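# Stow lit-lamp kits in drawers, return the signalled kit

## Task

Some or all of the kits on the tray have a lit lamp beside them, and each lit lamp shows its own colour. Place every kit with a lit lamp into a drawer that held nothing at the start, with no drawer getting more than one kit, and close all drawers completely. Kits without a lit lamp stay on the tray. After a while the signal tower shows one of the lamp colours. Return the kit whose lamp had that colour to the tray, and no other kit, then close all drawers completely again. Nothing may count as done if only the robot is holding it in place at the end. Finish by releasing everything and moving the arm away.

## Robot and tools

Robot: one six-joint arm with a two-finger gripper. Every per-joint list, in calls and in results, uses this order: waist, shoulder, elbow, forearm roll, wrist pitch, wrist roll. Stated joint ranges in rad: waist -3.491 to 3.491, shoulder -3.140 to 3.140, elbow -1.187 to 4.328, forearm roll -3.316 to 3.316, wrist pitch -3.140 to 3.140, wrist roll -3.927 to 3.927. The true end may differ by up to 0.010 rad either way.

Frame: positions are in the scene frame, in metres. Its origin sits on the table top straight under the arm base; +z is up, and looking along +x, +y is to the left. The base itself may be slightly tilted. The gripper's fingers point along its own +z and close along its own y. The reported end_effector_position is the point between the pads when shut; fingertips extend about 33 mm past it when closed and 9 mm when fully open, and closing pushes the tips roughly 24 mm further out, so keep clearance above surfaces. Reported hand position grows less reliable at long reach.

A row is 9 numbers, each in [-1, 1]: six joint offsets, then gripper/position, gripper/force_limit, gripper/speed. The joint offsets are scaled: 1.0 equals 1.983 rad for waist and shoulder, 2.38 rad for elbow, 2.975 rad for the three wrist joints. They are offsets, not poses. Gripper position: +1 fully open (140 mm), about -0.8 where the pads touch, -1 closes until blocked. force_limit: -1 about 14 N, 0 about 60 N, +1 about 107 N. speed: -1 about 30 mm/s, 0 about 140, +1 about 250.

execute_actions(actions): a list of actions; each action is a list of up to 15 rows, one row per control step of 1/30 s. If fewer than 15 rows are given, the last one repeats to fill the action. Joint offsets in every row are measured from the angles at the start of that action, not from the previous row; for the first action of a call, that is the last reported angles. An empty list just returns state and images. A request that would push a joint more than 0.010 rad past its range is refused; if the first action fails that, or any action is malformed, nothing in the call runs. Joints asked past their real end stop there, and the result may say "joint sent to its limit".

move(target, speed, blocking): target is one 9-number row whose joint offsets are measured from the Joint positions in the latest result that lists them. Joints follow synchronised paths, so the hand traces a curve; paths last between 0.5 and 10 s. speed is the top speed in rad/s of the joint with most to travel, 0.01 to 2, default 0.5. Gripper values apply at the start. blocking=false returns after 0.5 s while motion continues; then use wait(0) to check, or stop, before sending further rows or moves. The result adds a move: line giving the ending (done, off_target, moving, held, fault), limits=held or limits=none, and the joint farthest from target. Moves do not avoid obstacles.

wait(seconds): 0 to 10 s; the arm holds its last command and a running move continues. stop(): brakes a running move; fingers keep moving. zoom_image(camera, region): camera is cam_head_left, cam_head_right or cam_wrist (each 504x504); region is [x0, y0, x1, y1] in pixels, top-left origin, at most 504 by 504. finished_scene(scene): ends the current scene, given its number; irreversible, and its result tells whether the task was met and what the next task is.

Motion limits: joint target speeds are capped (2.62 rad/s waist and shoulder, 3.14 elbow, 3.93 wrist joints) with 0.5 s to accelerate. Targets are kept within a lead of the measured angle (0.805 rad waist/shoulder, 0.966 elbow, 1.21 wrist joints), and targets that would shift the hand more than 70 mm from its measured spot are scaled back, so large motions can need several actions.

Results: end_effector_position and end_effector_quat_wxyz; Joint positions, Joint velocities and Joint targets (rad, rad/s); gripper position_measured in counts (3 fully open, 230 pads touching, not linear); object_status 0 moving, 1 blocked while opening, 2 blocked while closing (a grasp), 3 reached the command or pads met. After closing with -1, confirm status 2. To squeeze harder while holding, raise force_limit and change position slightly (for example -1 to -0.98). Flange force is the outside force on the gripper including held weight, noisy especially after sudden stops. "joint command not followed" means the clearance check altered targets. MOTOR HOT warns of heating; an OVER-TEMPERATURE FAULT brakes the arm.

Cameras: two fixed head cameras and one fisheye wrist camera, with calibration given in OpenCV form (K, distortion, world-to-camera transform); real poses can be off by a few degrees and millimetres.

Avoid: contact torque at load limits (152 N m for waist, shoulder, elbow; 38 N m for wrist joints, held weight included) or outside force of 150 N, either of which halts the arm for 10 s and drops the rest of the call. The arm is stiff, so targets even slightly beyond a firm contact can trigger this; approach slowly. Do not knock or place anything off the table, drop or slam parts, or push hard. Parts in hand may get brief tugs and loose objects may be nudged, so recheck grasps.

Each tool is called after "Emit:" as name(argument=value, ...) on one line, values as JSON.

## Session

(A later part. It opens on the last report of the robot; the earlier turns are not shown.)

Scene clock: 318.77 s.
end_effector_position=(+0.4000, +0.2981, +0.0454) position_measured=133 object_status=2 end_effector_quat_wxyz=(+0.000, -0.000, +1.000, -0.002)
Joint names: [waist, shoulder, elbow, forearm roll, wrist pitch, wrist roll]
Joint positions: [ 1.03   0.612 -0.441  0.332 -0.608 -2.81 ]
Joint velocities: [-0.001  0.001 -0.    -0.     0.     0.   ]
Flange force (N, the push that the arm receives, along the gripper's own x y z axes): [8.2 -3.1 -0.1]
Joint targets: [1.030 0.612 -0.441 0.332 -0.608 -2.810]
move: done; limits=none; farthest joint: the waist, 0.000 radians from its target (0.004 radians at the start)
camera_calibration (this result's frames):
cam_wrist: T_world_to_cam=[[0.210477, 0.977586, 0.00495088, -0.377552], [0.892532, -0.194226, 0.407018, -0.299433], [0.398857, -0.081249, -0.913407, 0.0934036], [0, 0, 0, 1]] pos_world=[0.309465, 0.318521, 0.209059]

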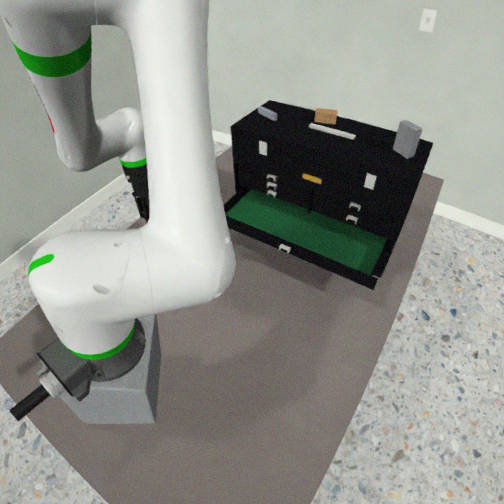

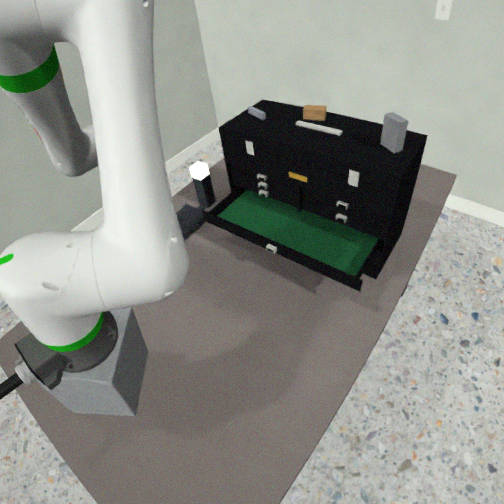

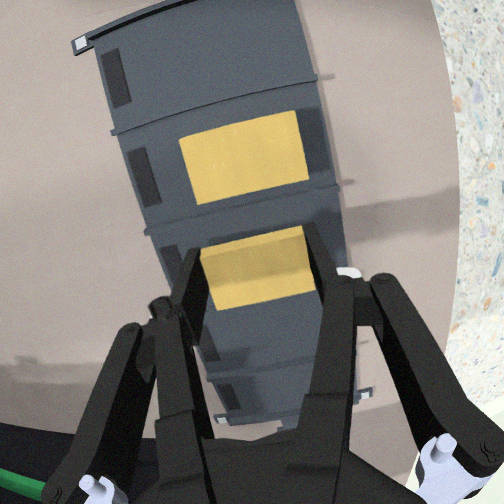

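Emit:
move(target=[0,0,0,0,0,0,0.2,0,0])

Emit:
move(target=[0,-0.353,0,0,-0.2353,0,0.2,0,0], speed=0.6)

Emit:
move(target=[-0.4216,-0.0968,-0.2731,-0.2897,0.5704,0.6037,0.7,-0.5,0], speed=1.0)

Emit:
move(target=[0,0.1397,0.0303,0,0,0,0.7,-0.5,0], speed=0.25)

Emit:
move(target=[0,0,0,0,0,0,-1,-0.5,0])

Scene clock: 325.37 s.
end_effector_position=(+0.3999, +0.2981, +0.0454) position_measured=104 object_status=3 end_effector_quat_wxyz=(+0.000, -0.000, +1.000, -0.002)
Joint names: [waist, shoulder, elbow, forearm roll, wrist pitch, wrist roll]
Joint positions: [ 1.03   0.612 -0.441  0.332 -0.608 -2.81 ]
Joint velocities: [-0.     0.001  0.     0.001  0.     0.   ]
Flange force (N, the push that the arm receives, along the gripper's own x y z axes): [6.9 -2.9 0.2]
Joint targets: [1.030 0.612 -0.441 0.332 -0.608 -2.810]
move: done; limits=none; farthest joint: the waist, 0.000 radians from its target (0.000 radians at the start)
camera_calibration (this result's frames):
cam_wrist: T_world_to_cam=[[0.210513, 0.977578, 0.00494273, -0.377558], [0.892543, -0.194259, 0.406977, -0.299397], [0.398812, -0.0812625, -0.913425, 0.0934145], [0, 0, 0, 1]] pos_world=[0.309451, 0.318523, 0.209041]

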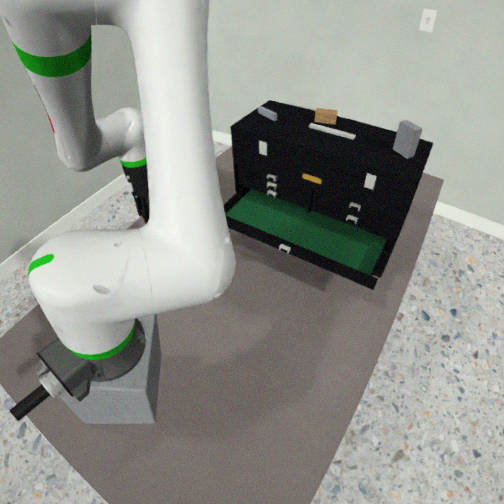

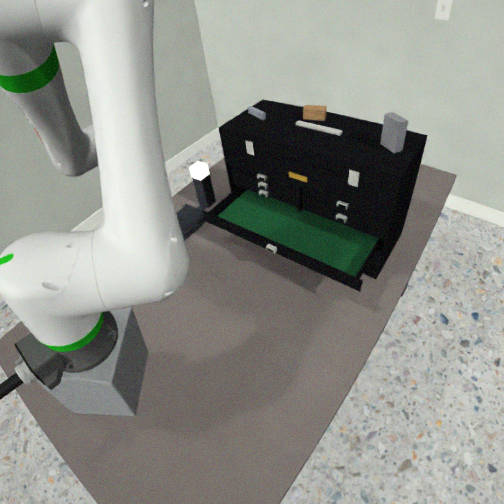

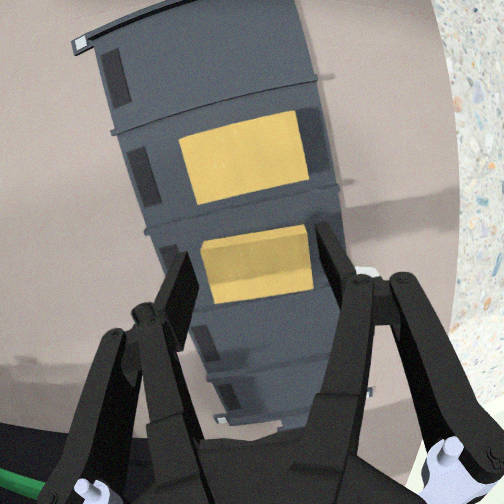

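Scene clock: 327.00 s.
end_effector_position=(+0.4133, +0.1352, +0.3533) position_measured=104 object_status=3 end_effector_quat_wxyz=(+0.056, +0.091, +0.993, -0.039)
Joint names: [waist, shoulder, elbow, forearm roll, wrist pitch, wrist roll]
Joint positions: [ 1.03  -0.088 -0.441  0.332 -1.308 -2.81 ]
Joint velocities: [ 0.001 -0.002 -0.    -0.    -0.001  0.001]
Flange force (N, the push that the arm receives, along the gripper's own x y z axes): [8.5 -3.2 1.7]
Joint targets: [1.030 -0.088 -0.441 0.332 -1.308 -2.810]
move: done; limits=none; farthest joint: the waist, 0.000 radians from its target (0.000 radians at the start)
camera_calibration (this result's frames):
cam_wrist: T_world_to_cam=[[0.386511, 0.921681, -0.0333609, -0.274311], [0.794076, -0.314165, 0.52033, -0.451409], [0.469098, -0.227604, -0.853313, 0.325565], [0, 0, 0, 1]] pos_world=[0.311756, 0.18511, 0.503539]

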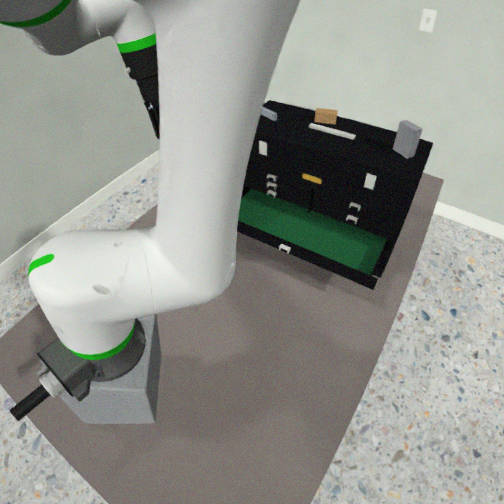

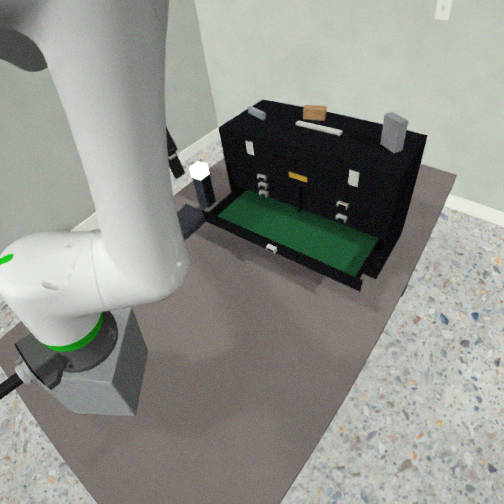

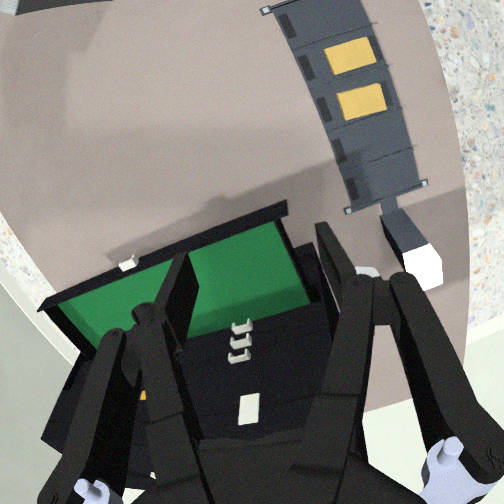

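Scene clock: 329.33 s.
end_effector_position=(+0.4688, -0.1293, +0.2198) position_measured=41 object_status=3 end_effector_quat_wxyz=(+0.473, +0.010, +0.881, +0.002)
Joint names: [waist, shoulder, elbow, forearm roll, wrist pitch, wrist roll]
Joint positions: [ 0.194 -0.28  -1.091 -0.53   0.389 -1.014]
Joint velocities: [-0.001 -0.001 -0.001 -0.     0.001  0.003]
Flange force (N, the push that the arm receives, along the gripper's own x y z axes): no reading
Joint targets: [0.194 -0.280 -1.091 -0.530 0.389 -1.014]
move: done; limits=none; farthest joint: the waist, 0.000 radians from its target (0.836 radians at the start)
camera_calibration (this result's frames):
cam_wrist: T_world_to_cam=[[0.125214, 0.973309, 0.192329, 0.0231827], [0.152188, -0.210403, 0.965696, -0.292696], [0.980388, -0.0916481, -0.174471, -0.245891], [0, 0, 0, 1]] pos_world=[0.282711, -0.106684, 0.235295]

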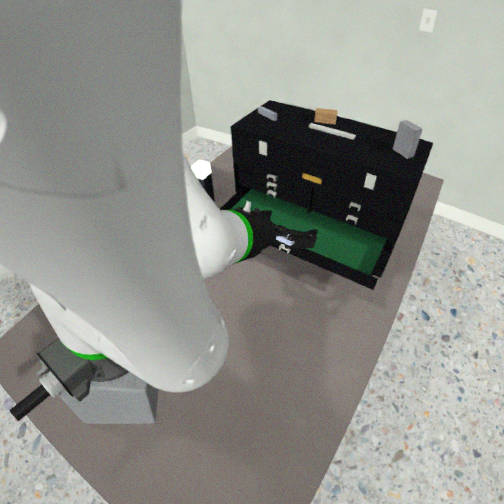

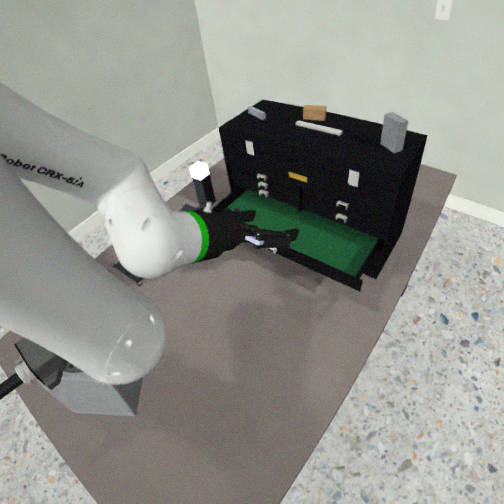

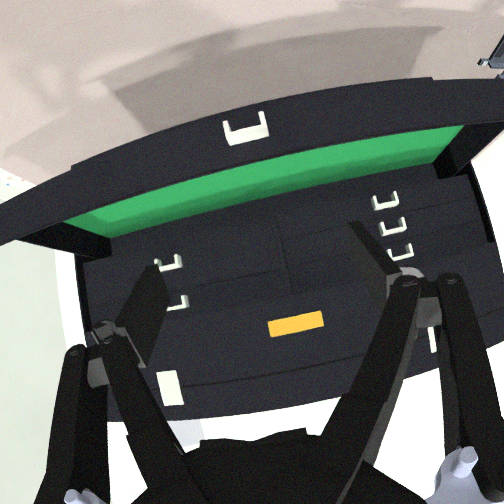

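Scene clock: 330.80 s.
end_effector_position=(+0.4542, -0.1164, +0.1346) position_measured=41 object_status=3 end_effector_quat_wxyz=(+0.382, -0.010, +0.924, -0.001)
Joint names: [waist, shoulder, elbow, forearm roll, wrist pitch, wrist roll]
Joint positions: [ 0.194 -0.003 -1.019 -0.53   0.389 -1.014]
Joint velocities: [ 0.001  0.     0.    -0.001  0.    -0.001]
Flange force (N, the push that the arm receives, along the gripper's own x y z axes): no reading
Joint targets: [0.194 -0.003 -1.019 -0.530 0.389 -1.014]
move: done; limits=none; farthest joint: the waist, 0.000 radians from its target (0.000 radians at the start)
camera_calibration (this result's frames):
cam_wrist: T_world_to_cam=[[0.125568, 0.981468, 0.144754, 0.0360396], [0.348814, -0.180269, 0.919691, -0.285058], [0.928742, -0.064992, -0.364986, -0.193083], [0, 0, 0, 1]] pos_world=[0.274231, -0.0993078, 0.186476]

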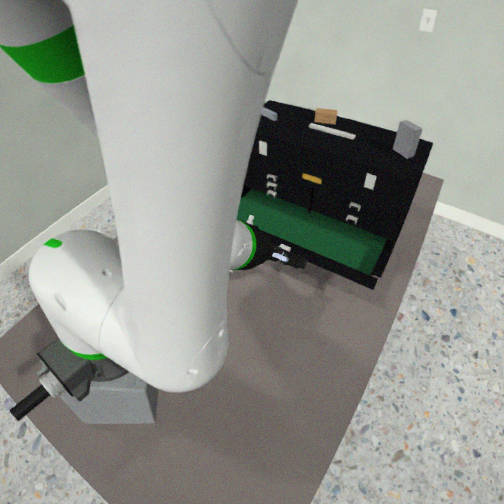

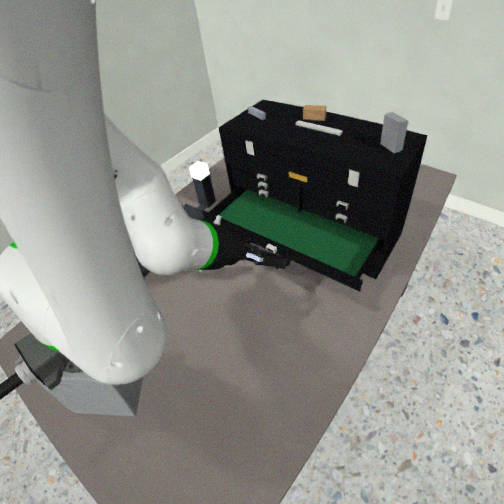

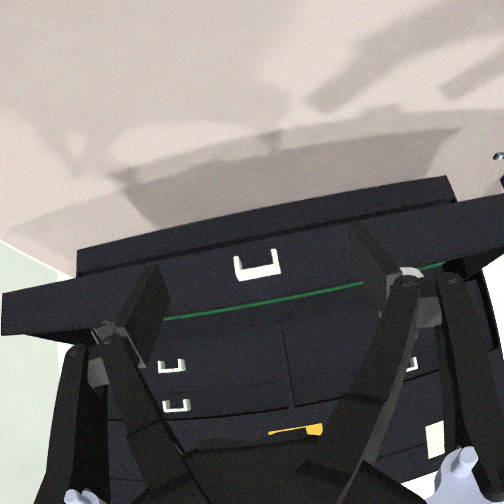

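Scene clock: 331.70 s.
end_effector_position=(+0.4542, -0.1164, +0.1346) position_measured=191 object_status=2 end_effector_quat_wxyz=(+0.382, -0.010, +0.924, -0.001)
Joint names: [waist, shoulder, elbow, forearm roll, wrist pitch, wrist roll]
Joint positions: [ 0.194 -0.003 -1.019 -0.53   0.389 -1.014]
Joint velocities: [-0.     0.    -0.    -0.001  0.     0.   ]
Flange force (N, the push that the arm receives, along the gripper's own x y z axes): no reading
Joint targets: [0.194 -0.003 -1.019 -0.530 0.389 -1.014]
move: done; limits=none; farthest joint: the waist, 0.000 radians from its target (0.000 radians at the start)
camera_calibration (this result's frames):
cam_wrist: T_world_to_cam=[[0.125564, 0.981468, 0.144756, 0.0360382], [0.348835, -0.180272, 0.919683, -0.28506], [0.928735, -0.0649833, -0.365006, -0.193078], [0, 0, 0, 1]] pos_world=[0.274232, -0.0993054, 0.186473]

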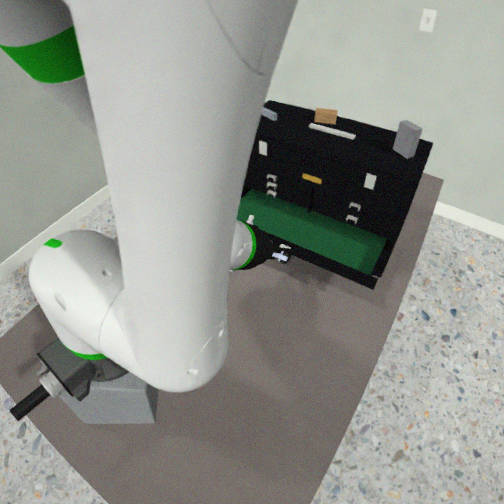

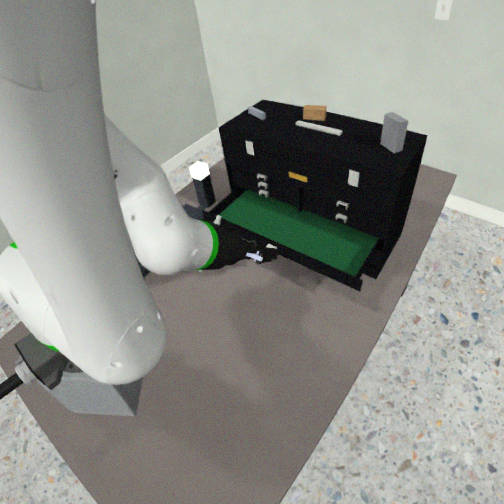

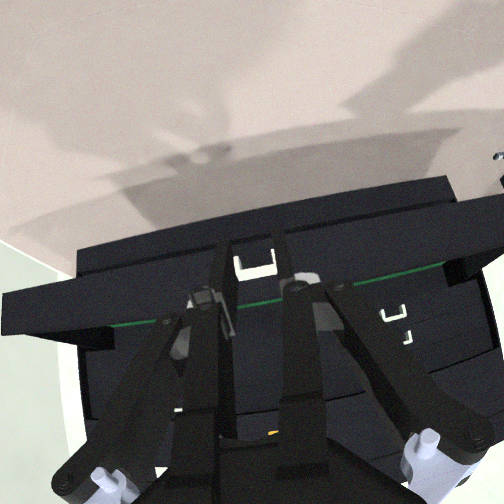

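Emit:
move(target=[-0.007,0.0696,0.0685,0,0,0,-1,-0.5,0], speed=0.15)

Emit:
move(target=[-0.0056,0.071,0.0772,0,0,0,-1,-0.5,0], speed=0.1)

Emit:
move(target=[0,0,0,0,0,0,0.4,-0.5,0])

Emit:
move(target=[0.012,-0.14,-0.145,0,0,0,0.4,-0.5,0])

Scene clock: 338.17 s.
end_effector_position=(+0.5242, -0.1157, +0.1342) position_measured=191 object_status=2 end_effector_quat_wxyz=(+0.393, -0.002, +0.920, -0.004)
Joint names: [waist, shoulder, elbow, forearm roll, wrist pitch, wrist roll]
Joint positions: [ 0.18   0.135 -0.856 -0.53   0.389 -1.014]
Joint velocities: [-0.     0.001  0.    -0.    -0.     0.001]
Flange force (N, the push that the arm receives, along the gripper's own x y z axes): no reading
Joint targets: [0.180 0.135 -0.856 -0.530 0.389 -1.014]
move: done; limits=none; farthest joint: the waist, 0.000 radians from its target (0.014 radians at the start)
camera_calibration (this result's frames):
cam_wrist: T_world_to_cam=[[0.139725, 0.978963, 0.148688, 0.0183566], [0.324733, -0.187159, 0.927103, -0.298184], [0.935428, -0.0812559, -0.344053, -0.266394], [0, 0, 0, 1]] pos_world=[0.343458, -0.0954244, 0.182064]

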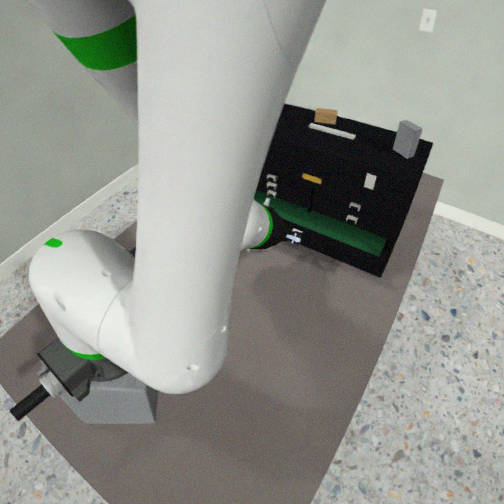

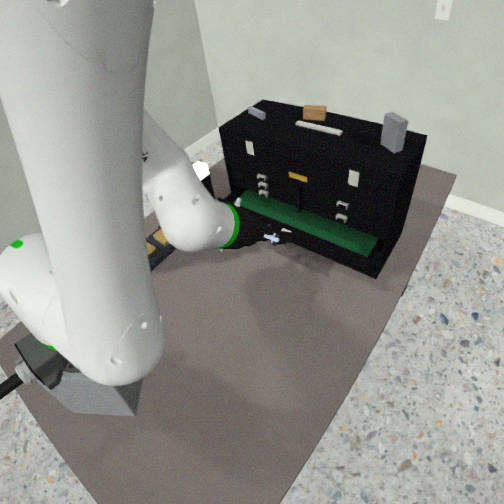

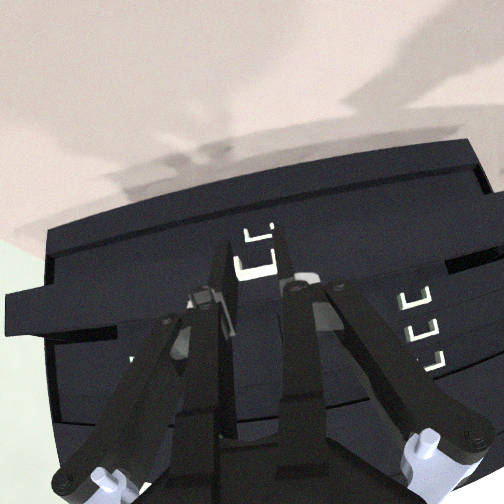

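Scene clock: 340.30 s.
end_effector_position=(+0.6050, -0.1143, +0.1336) position_measured=191 object_status=2 end_effector_quat_wxyz=(+0.411, +0.007, +0.912, -0.007)
Joint names: [waist, shoulder, elbow, forearm roll, wrist pitch, wrist roll]
Joint positions: [ 0.169  0.276 -0.672 -0.53   0.39  -1.014]
Joint velocities: [-0.     0.001  0.001  0.001 -0.    -0.001]
Flange force (N, the push that the arm receives, along the gripper's own x y z axes): no reading
Joint targets: [0.169 0.276 -0.672 -0.530 0.389 -1.014]
move: done; limits=none; farthest joint: the wrist pitch, 0.001 radians from its target (0.000 radians at the start)
camera_calibration (this result's frames):
cam_wrist: T_world_to_cam=[[0.151158, 0.975939, 0.157147, -0.00256053], [0.283522, -0.195098, 0.93891, -0.301134], [0.946977, -0.0973688, -0.306191, -0.355917], [0, 0, 0, 1]] pos_world=[0.422811, -0.0909068, 0.174162]

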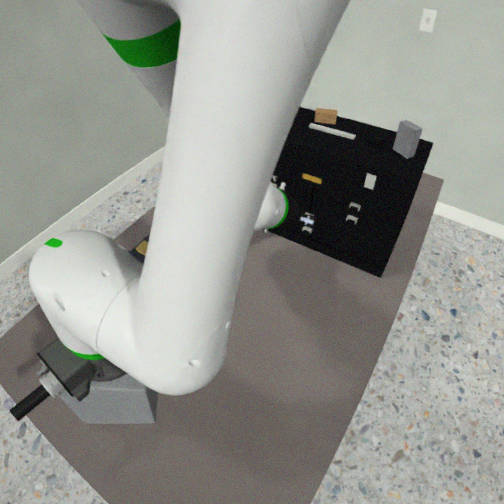

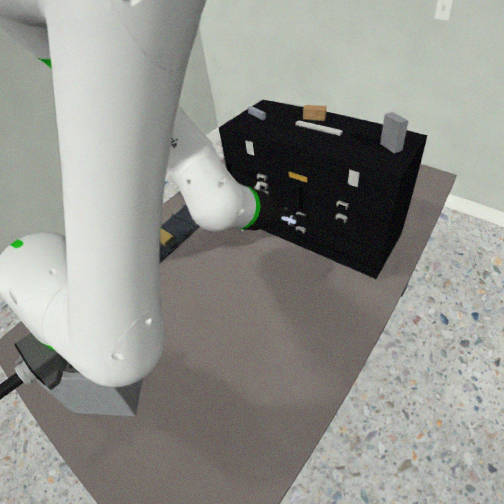

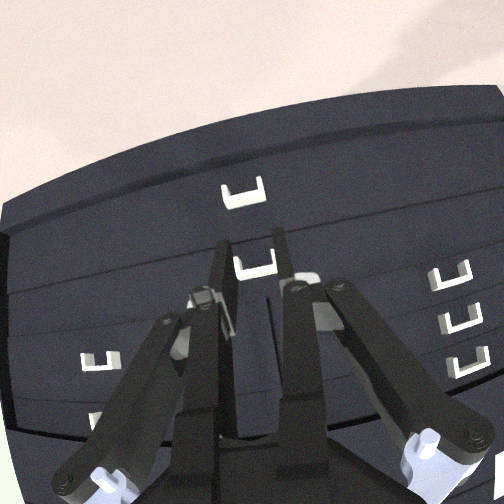

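Scene clock: 341.03 s.
end_effector_position=(+0.6050, -0.1143, +0.1336) position_measured=78 object_status=3 end_effector_quat_wxyz=(+0.411, +0.007, +0.912, -0.007)
Joint names: [waist, shoulder, elbow, forearm roll, wrist pitch, wrist roll]
Joint positions: [ 0.169  0.276 -0.672 -0.53   0.39  -1.014]
Joint velocities: [ 0.001 -0.001 -0.     0.    -0.    -0.001]
Flange force (N, the push that the arm receives, along the gripper's own x y z axes): no reading
Joint targets: [0.169 0.276 -0.672 -0.530 0.390 -1.014]
move: done; limits=none; farthest joint: the waist, 0.000 radians from its target (0.000 radians at the start)
camera_calibration (this result's frames):
cam_wrist: T_world_to_cam=[[0.151181, 0.97593, 0.157178, -0.00258936], [0.283419, -0.195124, 0.938936, -0.301138], [0.947005, -0.0974019, -0.306096, -0.356], [0, 0, 0, 1]] pos_world=[0.422874, -0.0909074, 0.174186]

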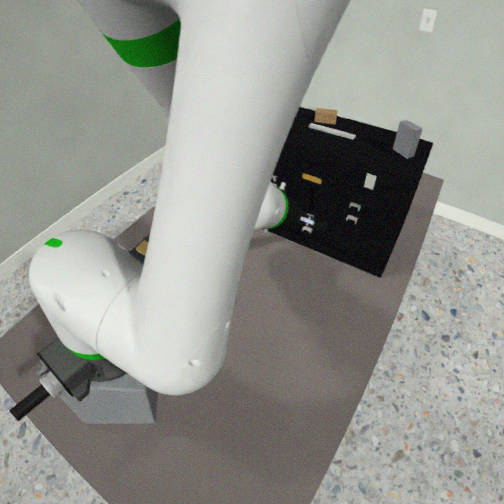

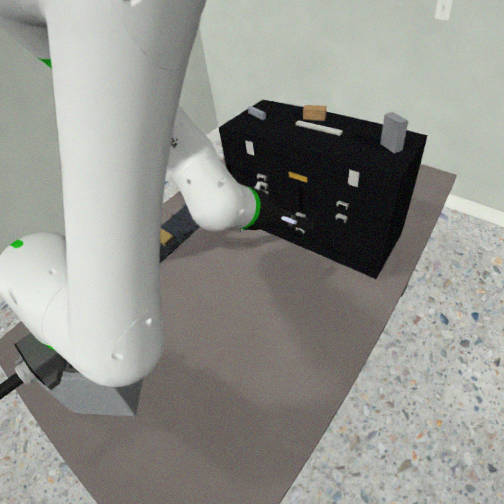

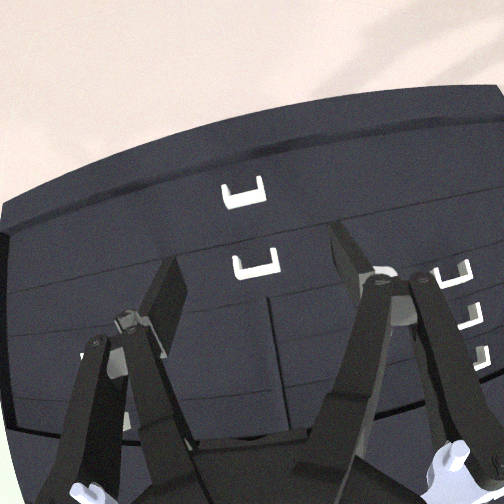

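Scene clock: 342.17 s.
end_effector_position=(+0.4550, -0.1169, +0.1348) position_measured=78 object_status=3 end_effector_quat_wxyz=(+0.383, -0.010, +0.924, -0.002)
Joint names: [waist, shoulder, elbow, forearm roll, wrist pitch, wrist roll]
Joint positions: [ 0.192 -0.001 -1.017 -0.53   0.39  -1.014]
Joint velocities: [ 0.     0.    -0.001 -0.    -0.    -0.002]
Flange force (N, the push that the arm receives, along the gripper's own x y z axes): no reading
Joint targets: [0.192 -0.002 -1.017 -0.530 0.390 -1.014]
move: done; limits=none; farthest joint: the waist, 0.000 radians from its target (0.024 radians at the start)
camera_calibration (this result's frames):
cam_wrist: T_world_to_cam=[[0.126797, 0.981318, 0.1447, 0.0358485], [0.347984, -0.180612, 0.919938, -0.285285], [0.928886, -0.0662927, -0.364384, -0.194075], [0, 0, 0, 1]] pos_world=[0.275002, -0.0995706, 0.18654]

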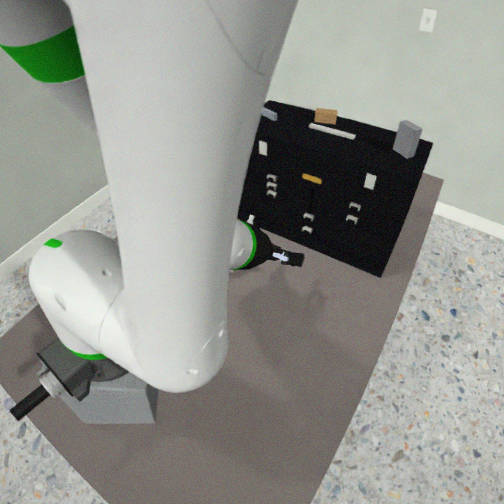

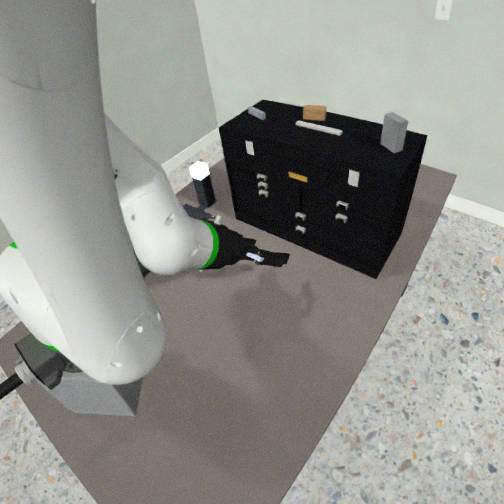

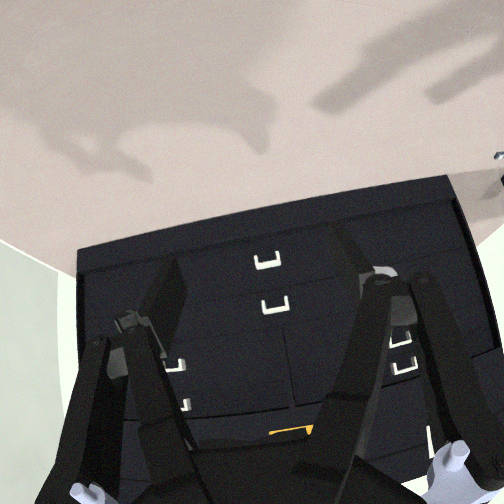

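Emit:
finished_scene(scene=2)

The scene is finished: the task was done.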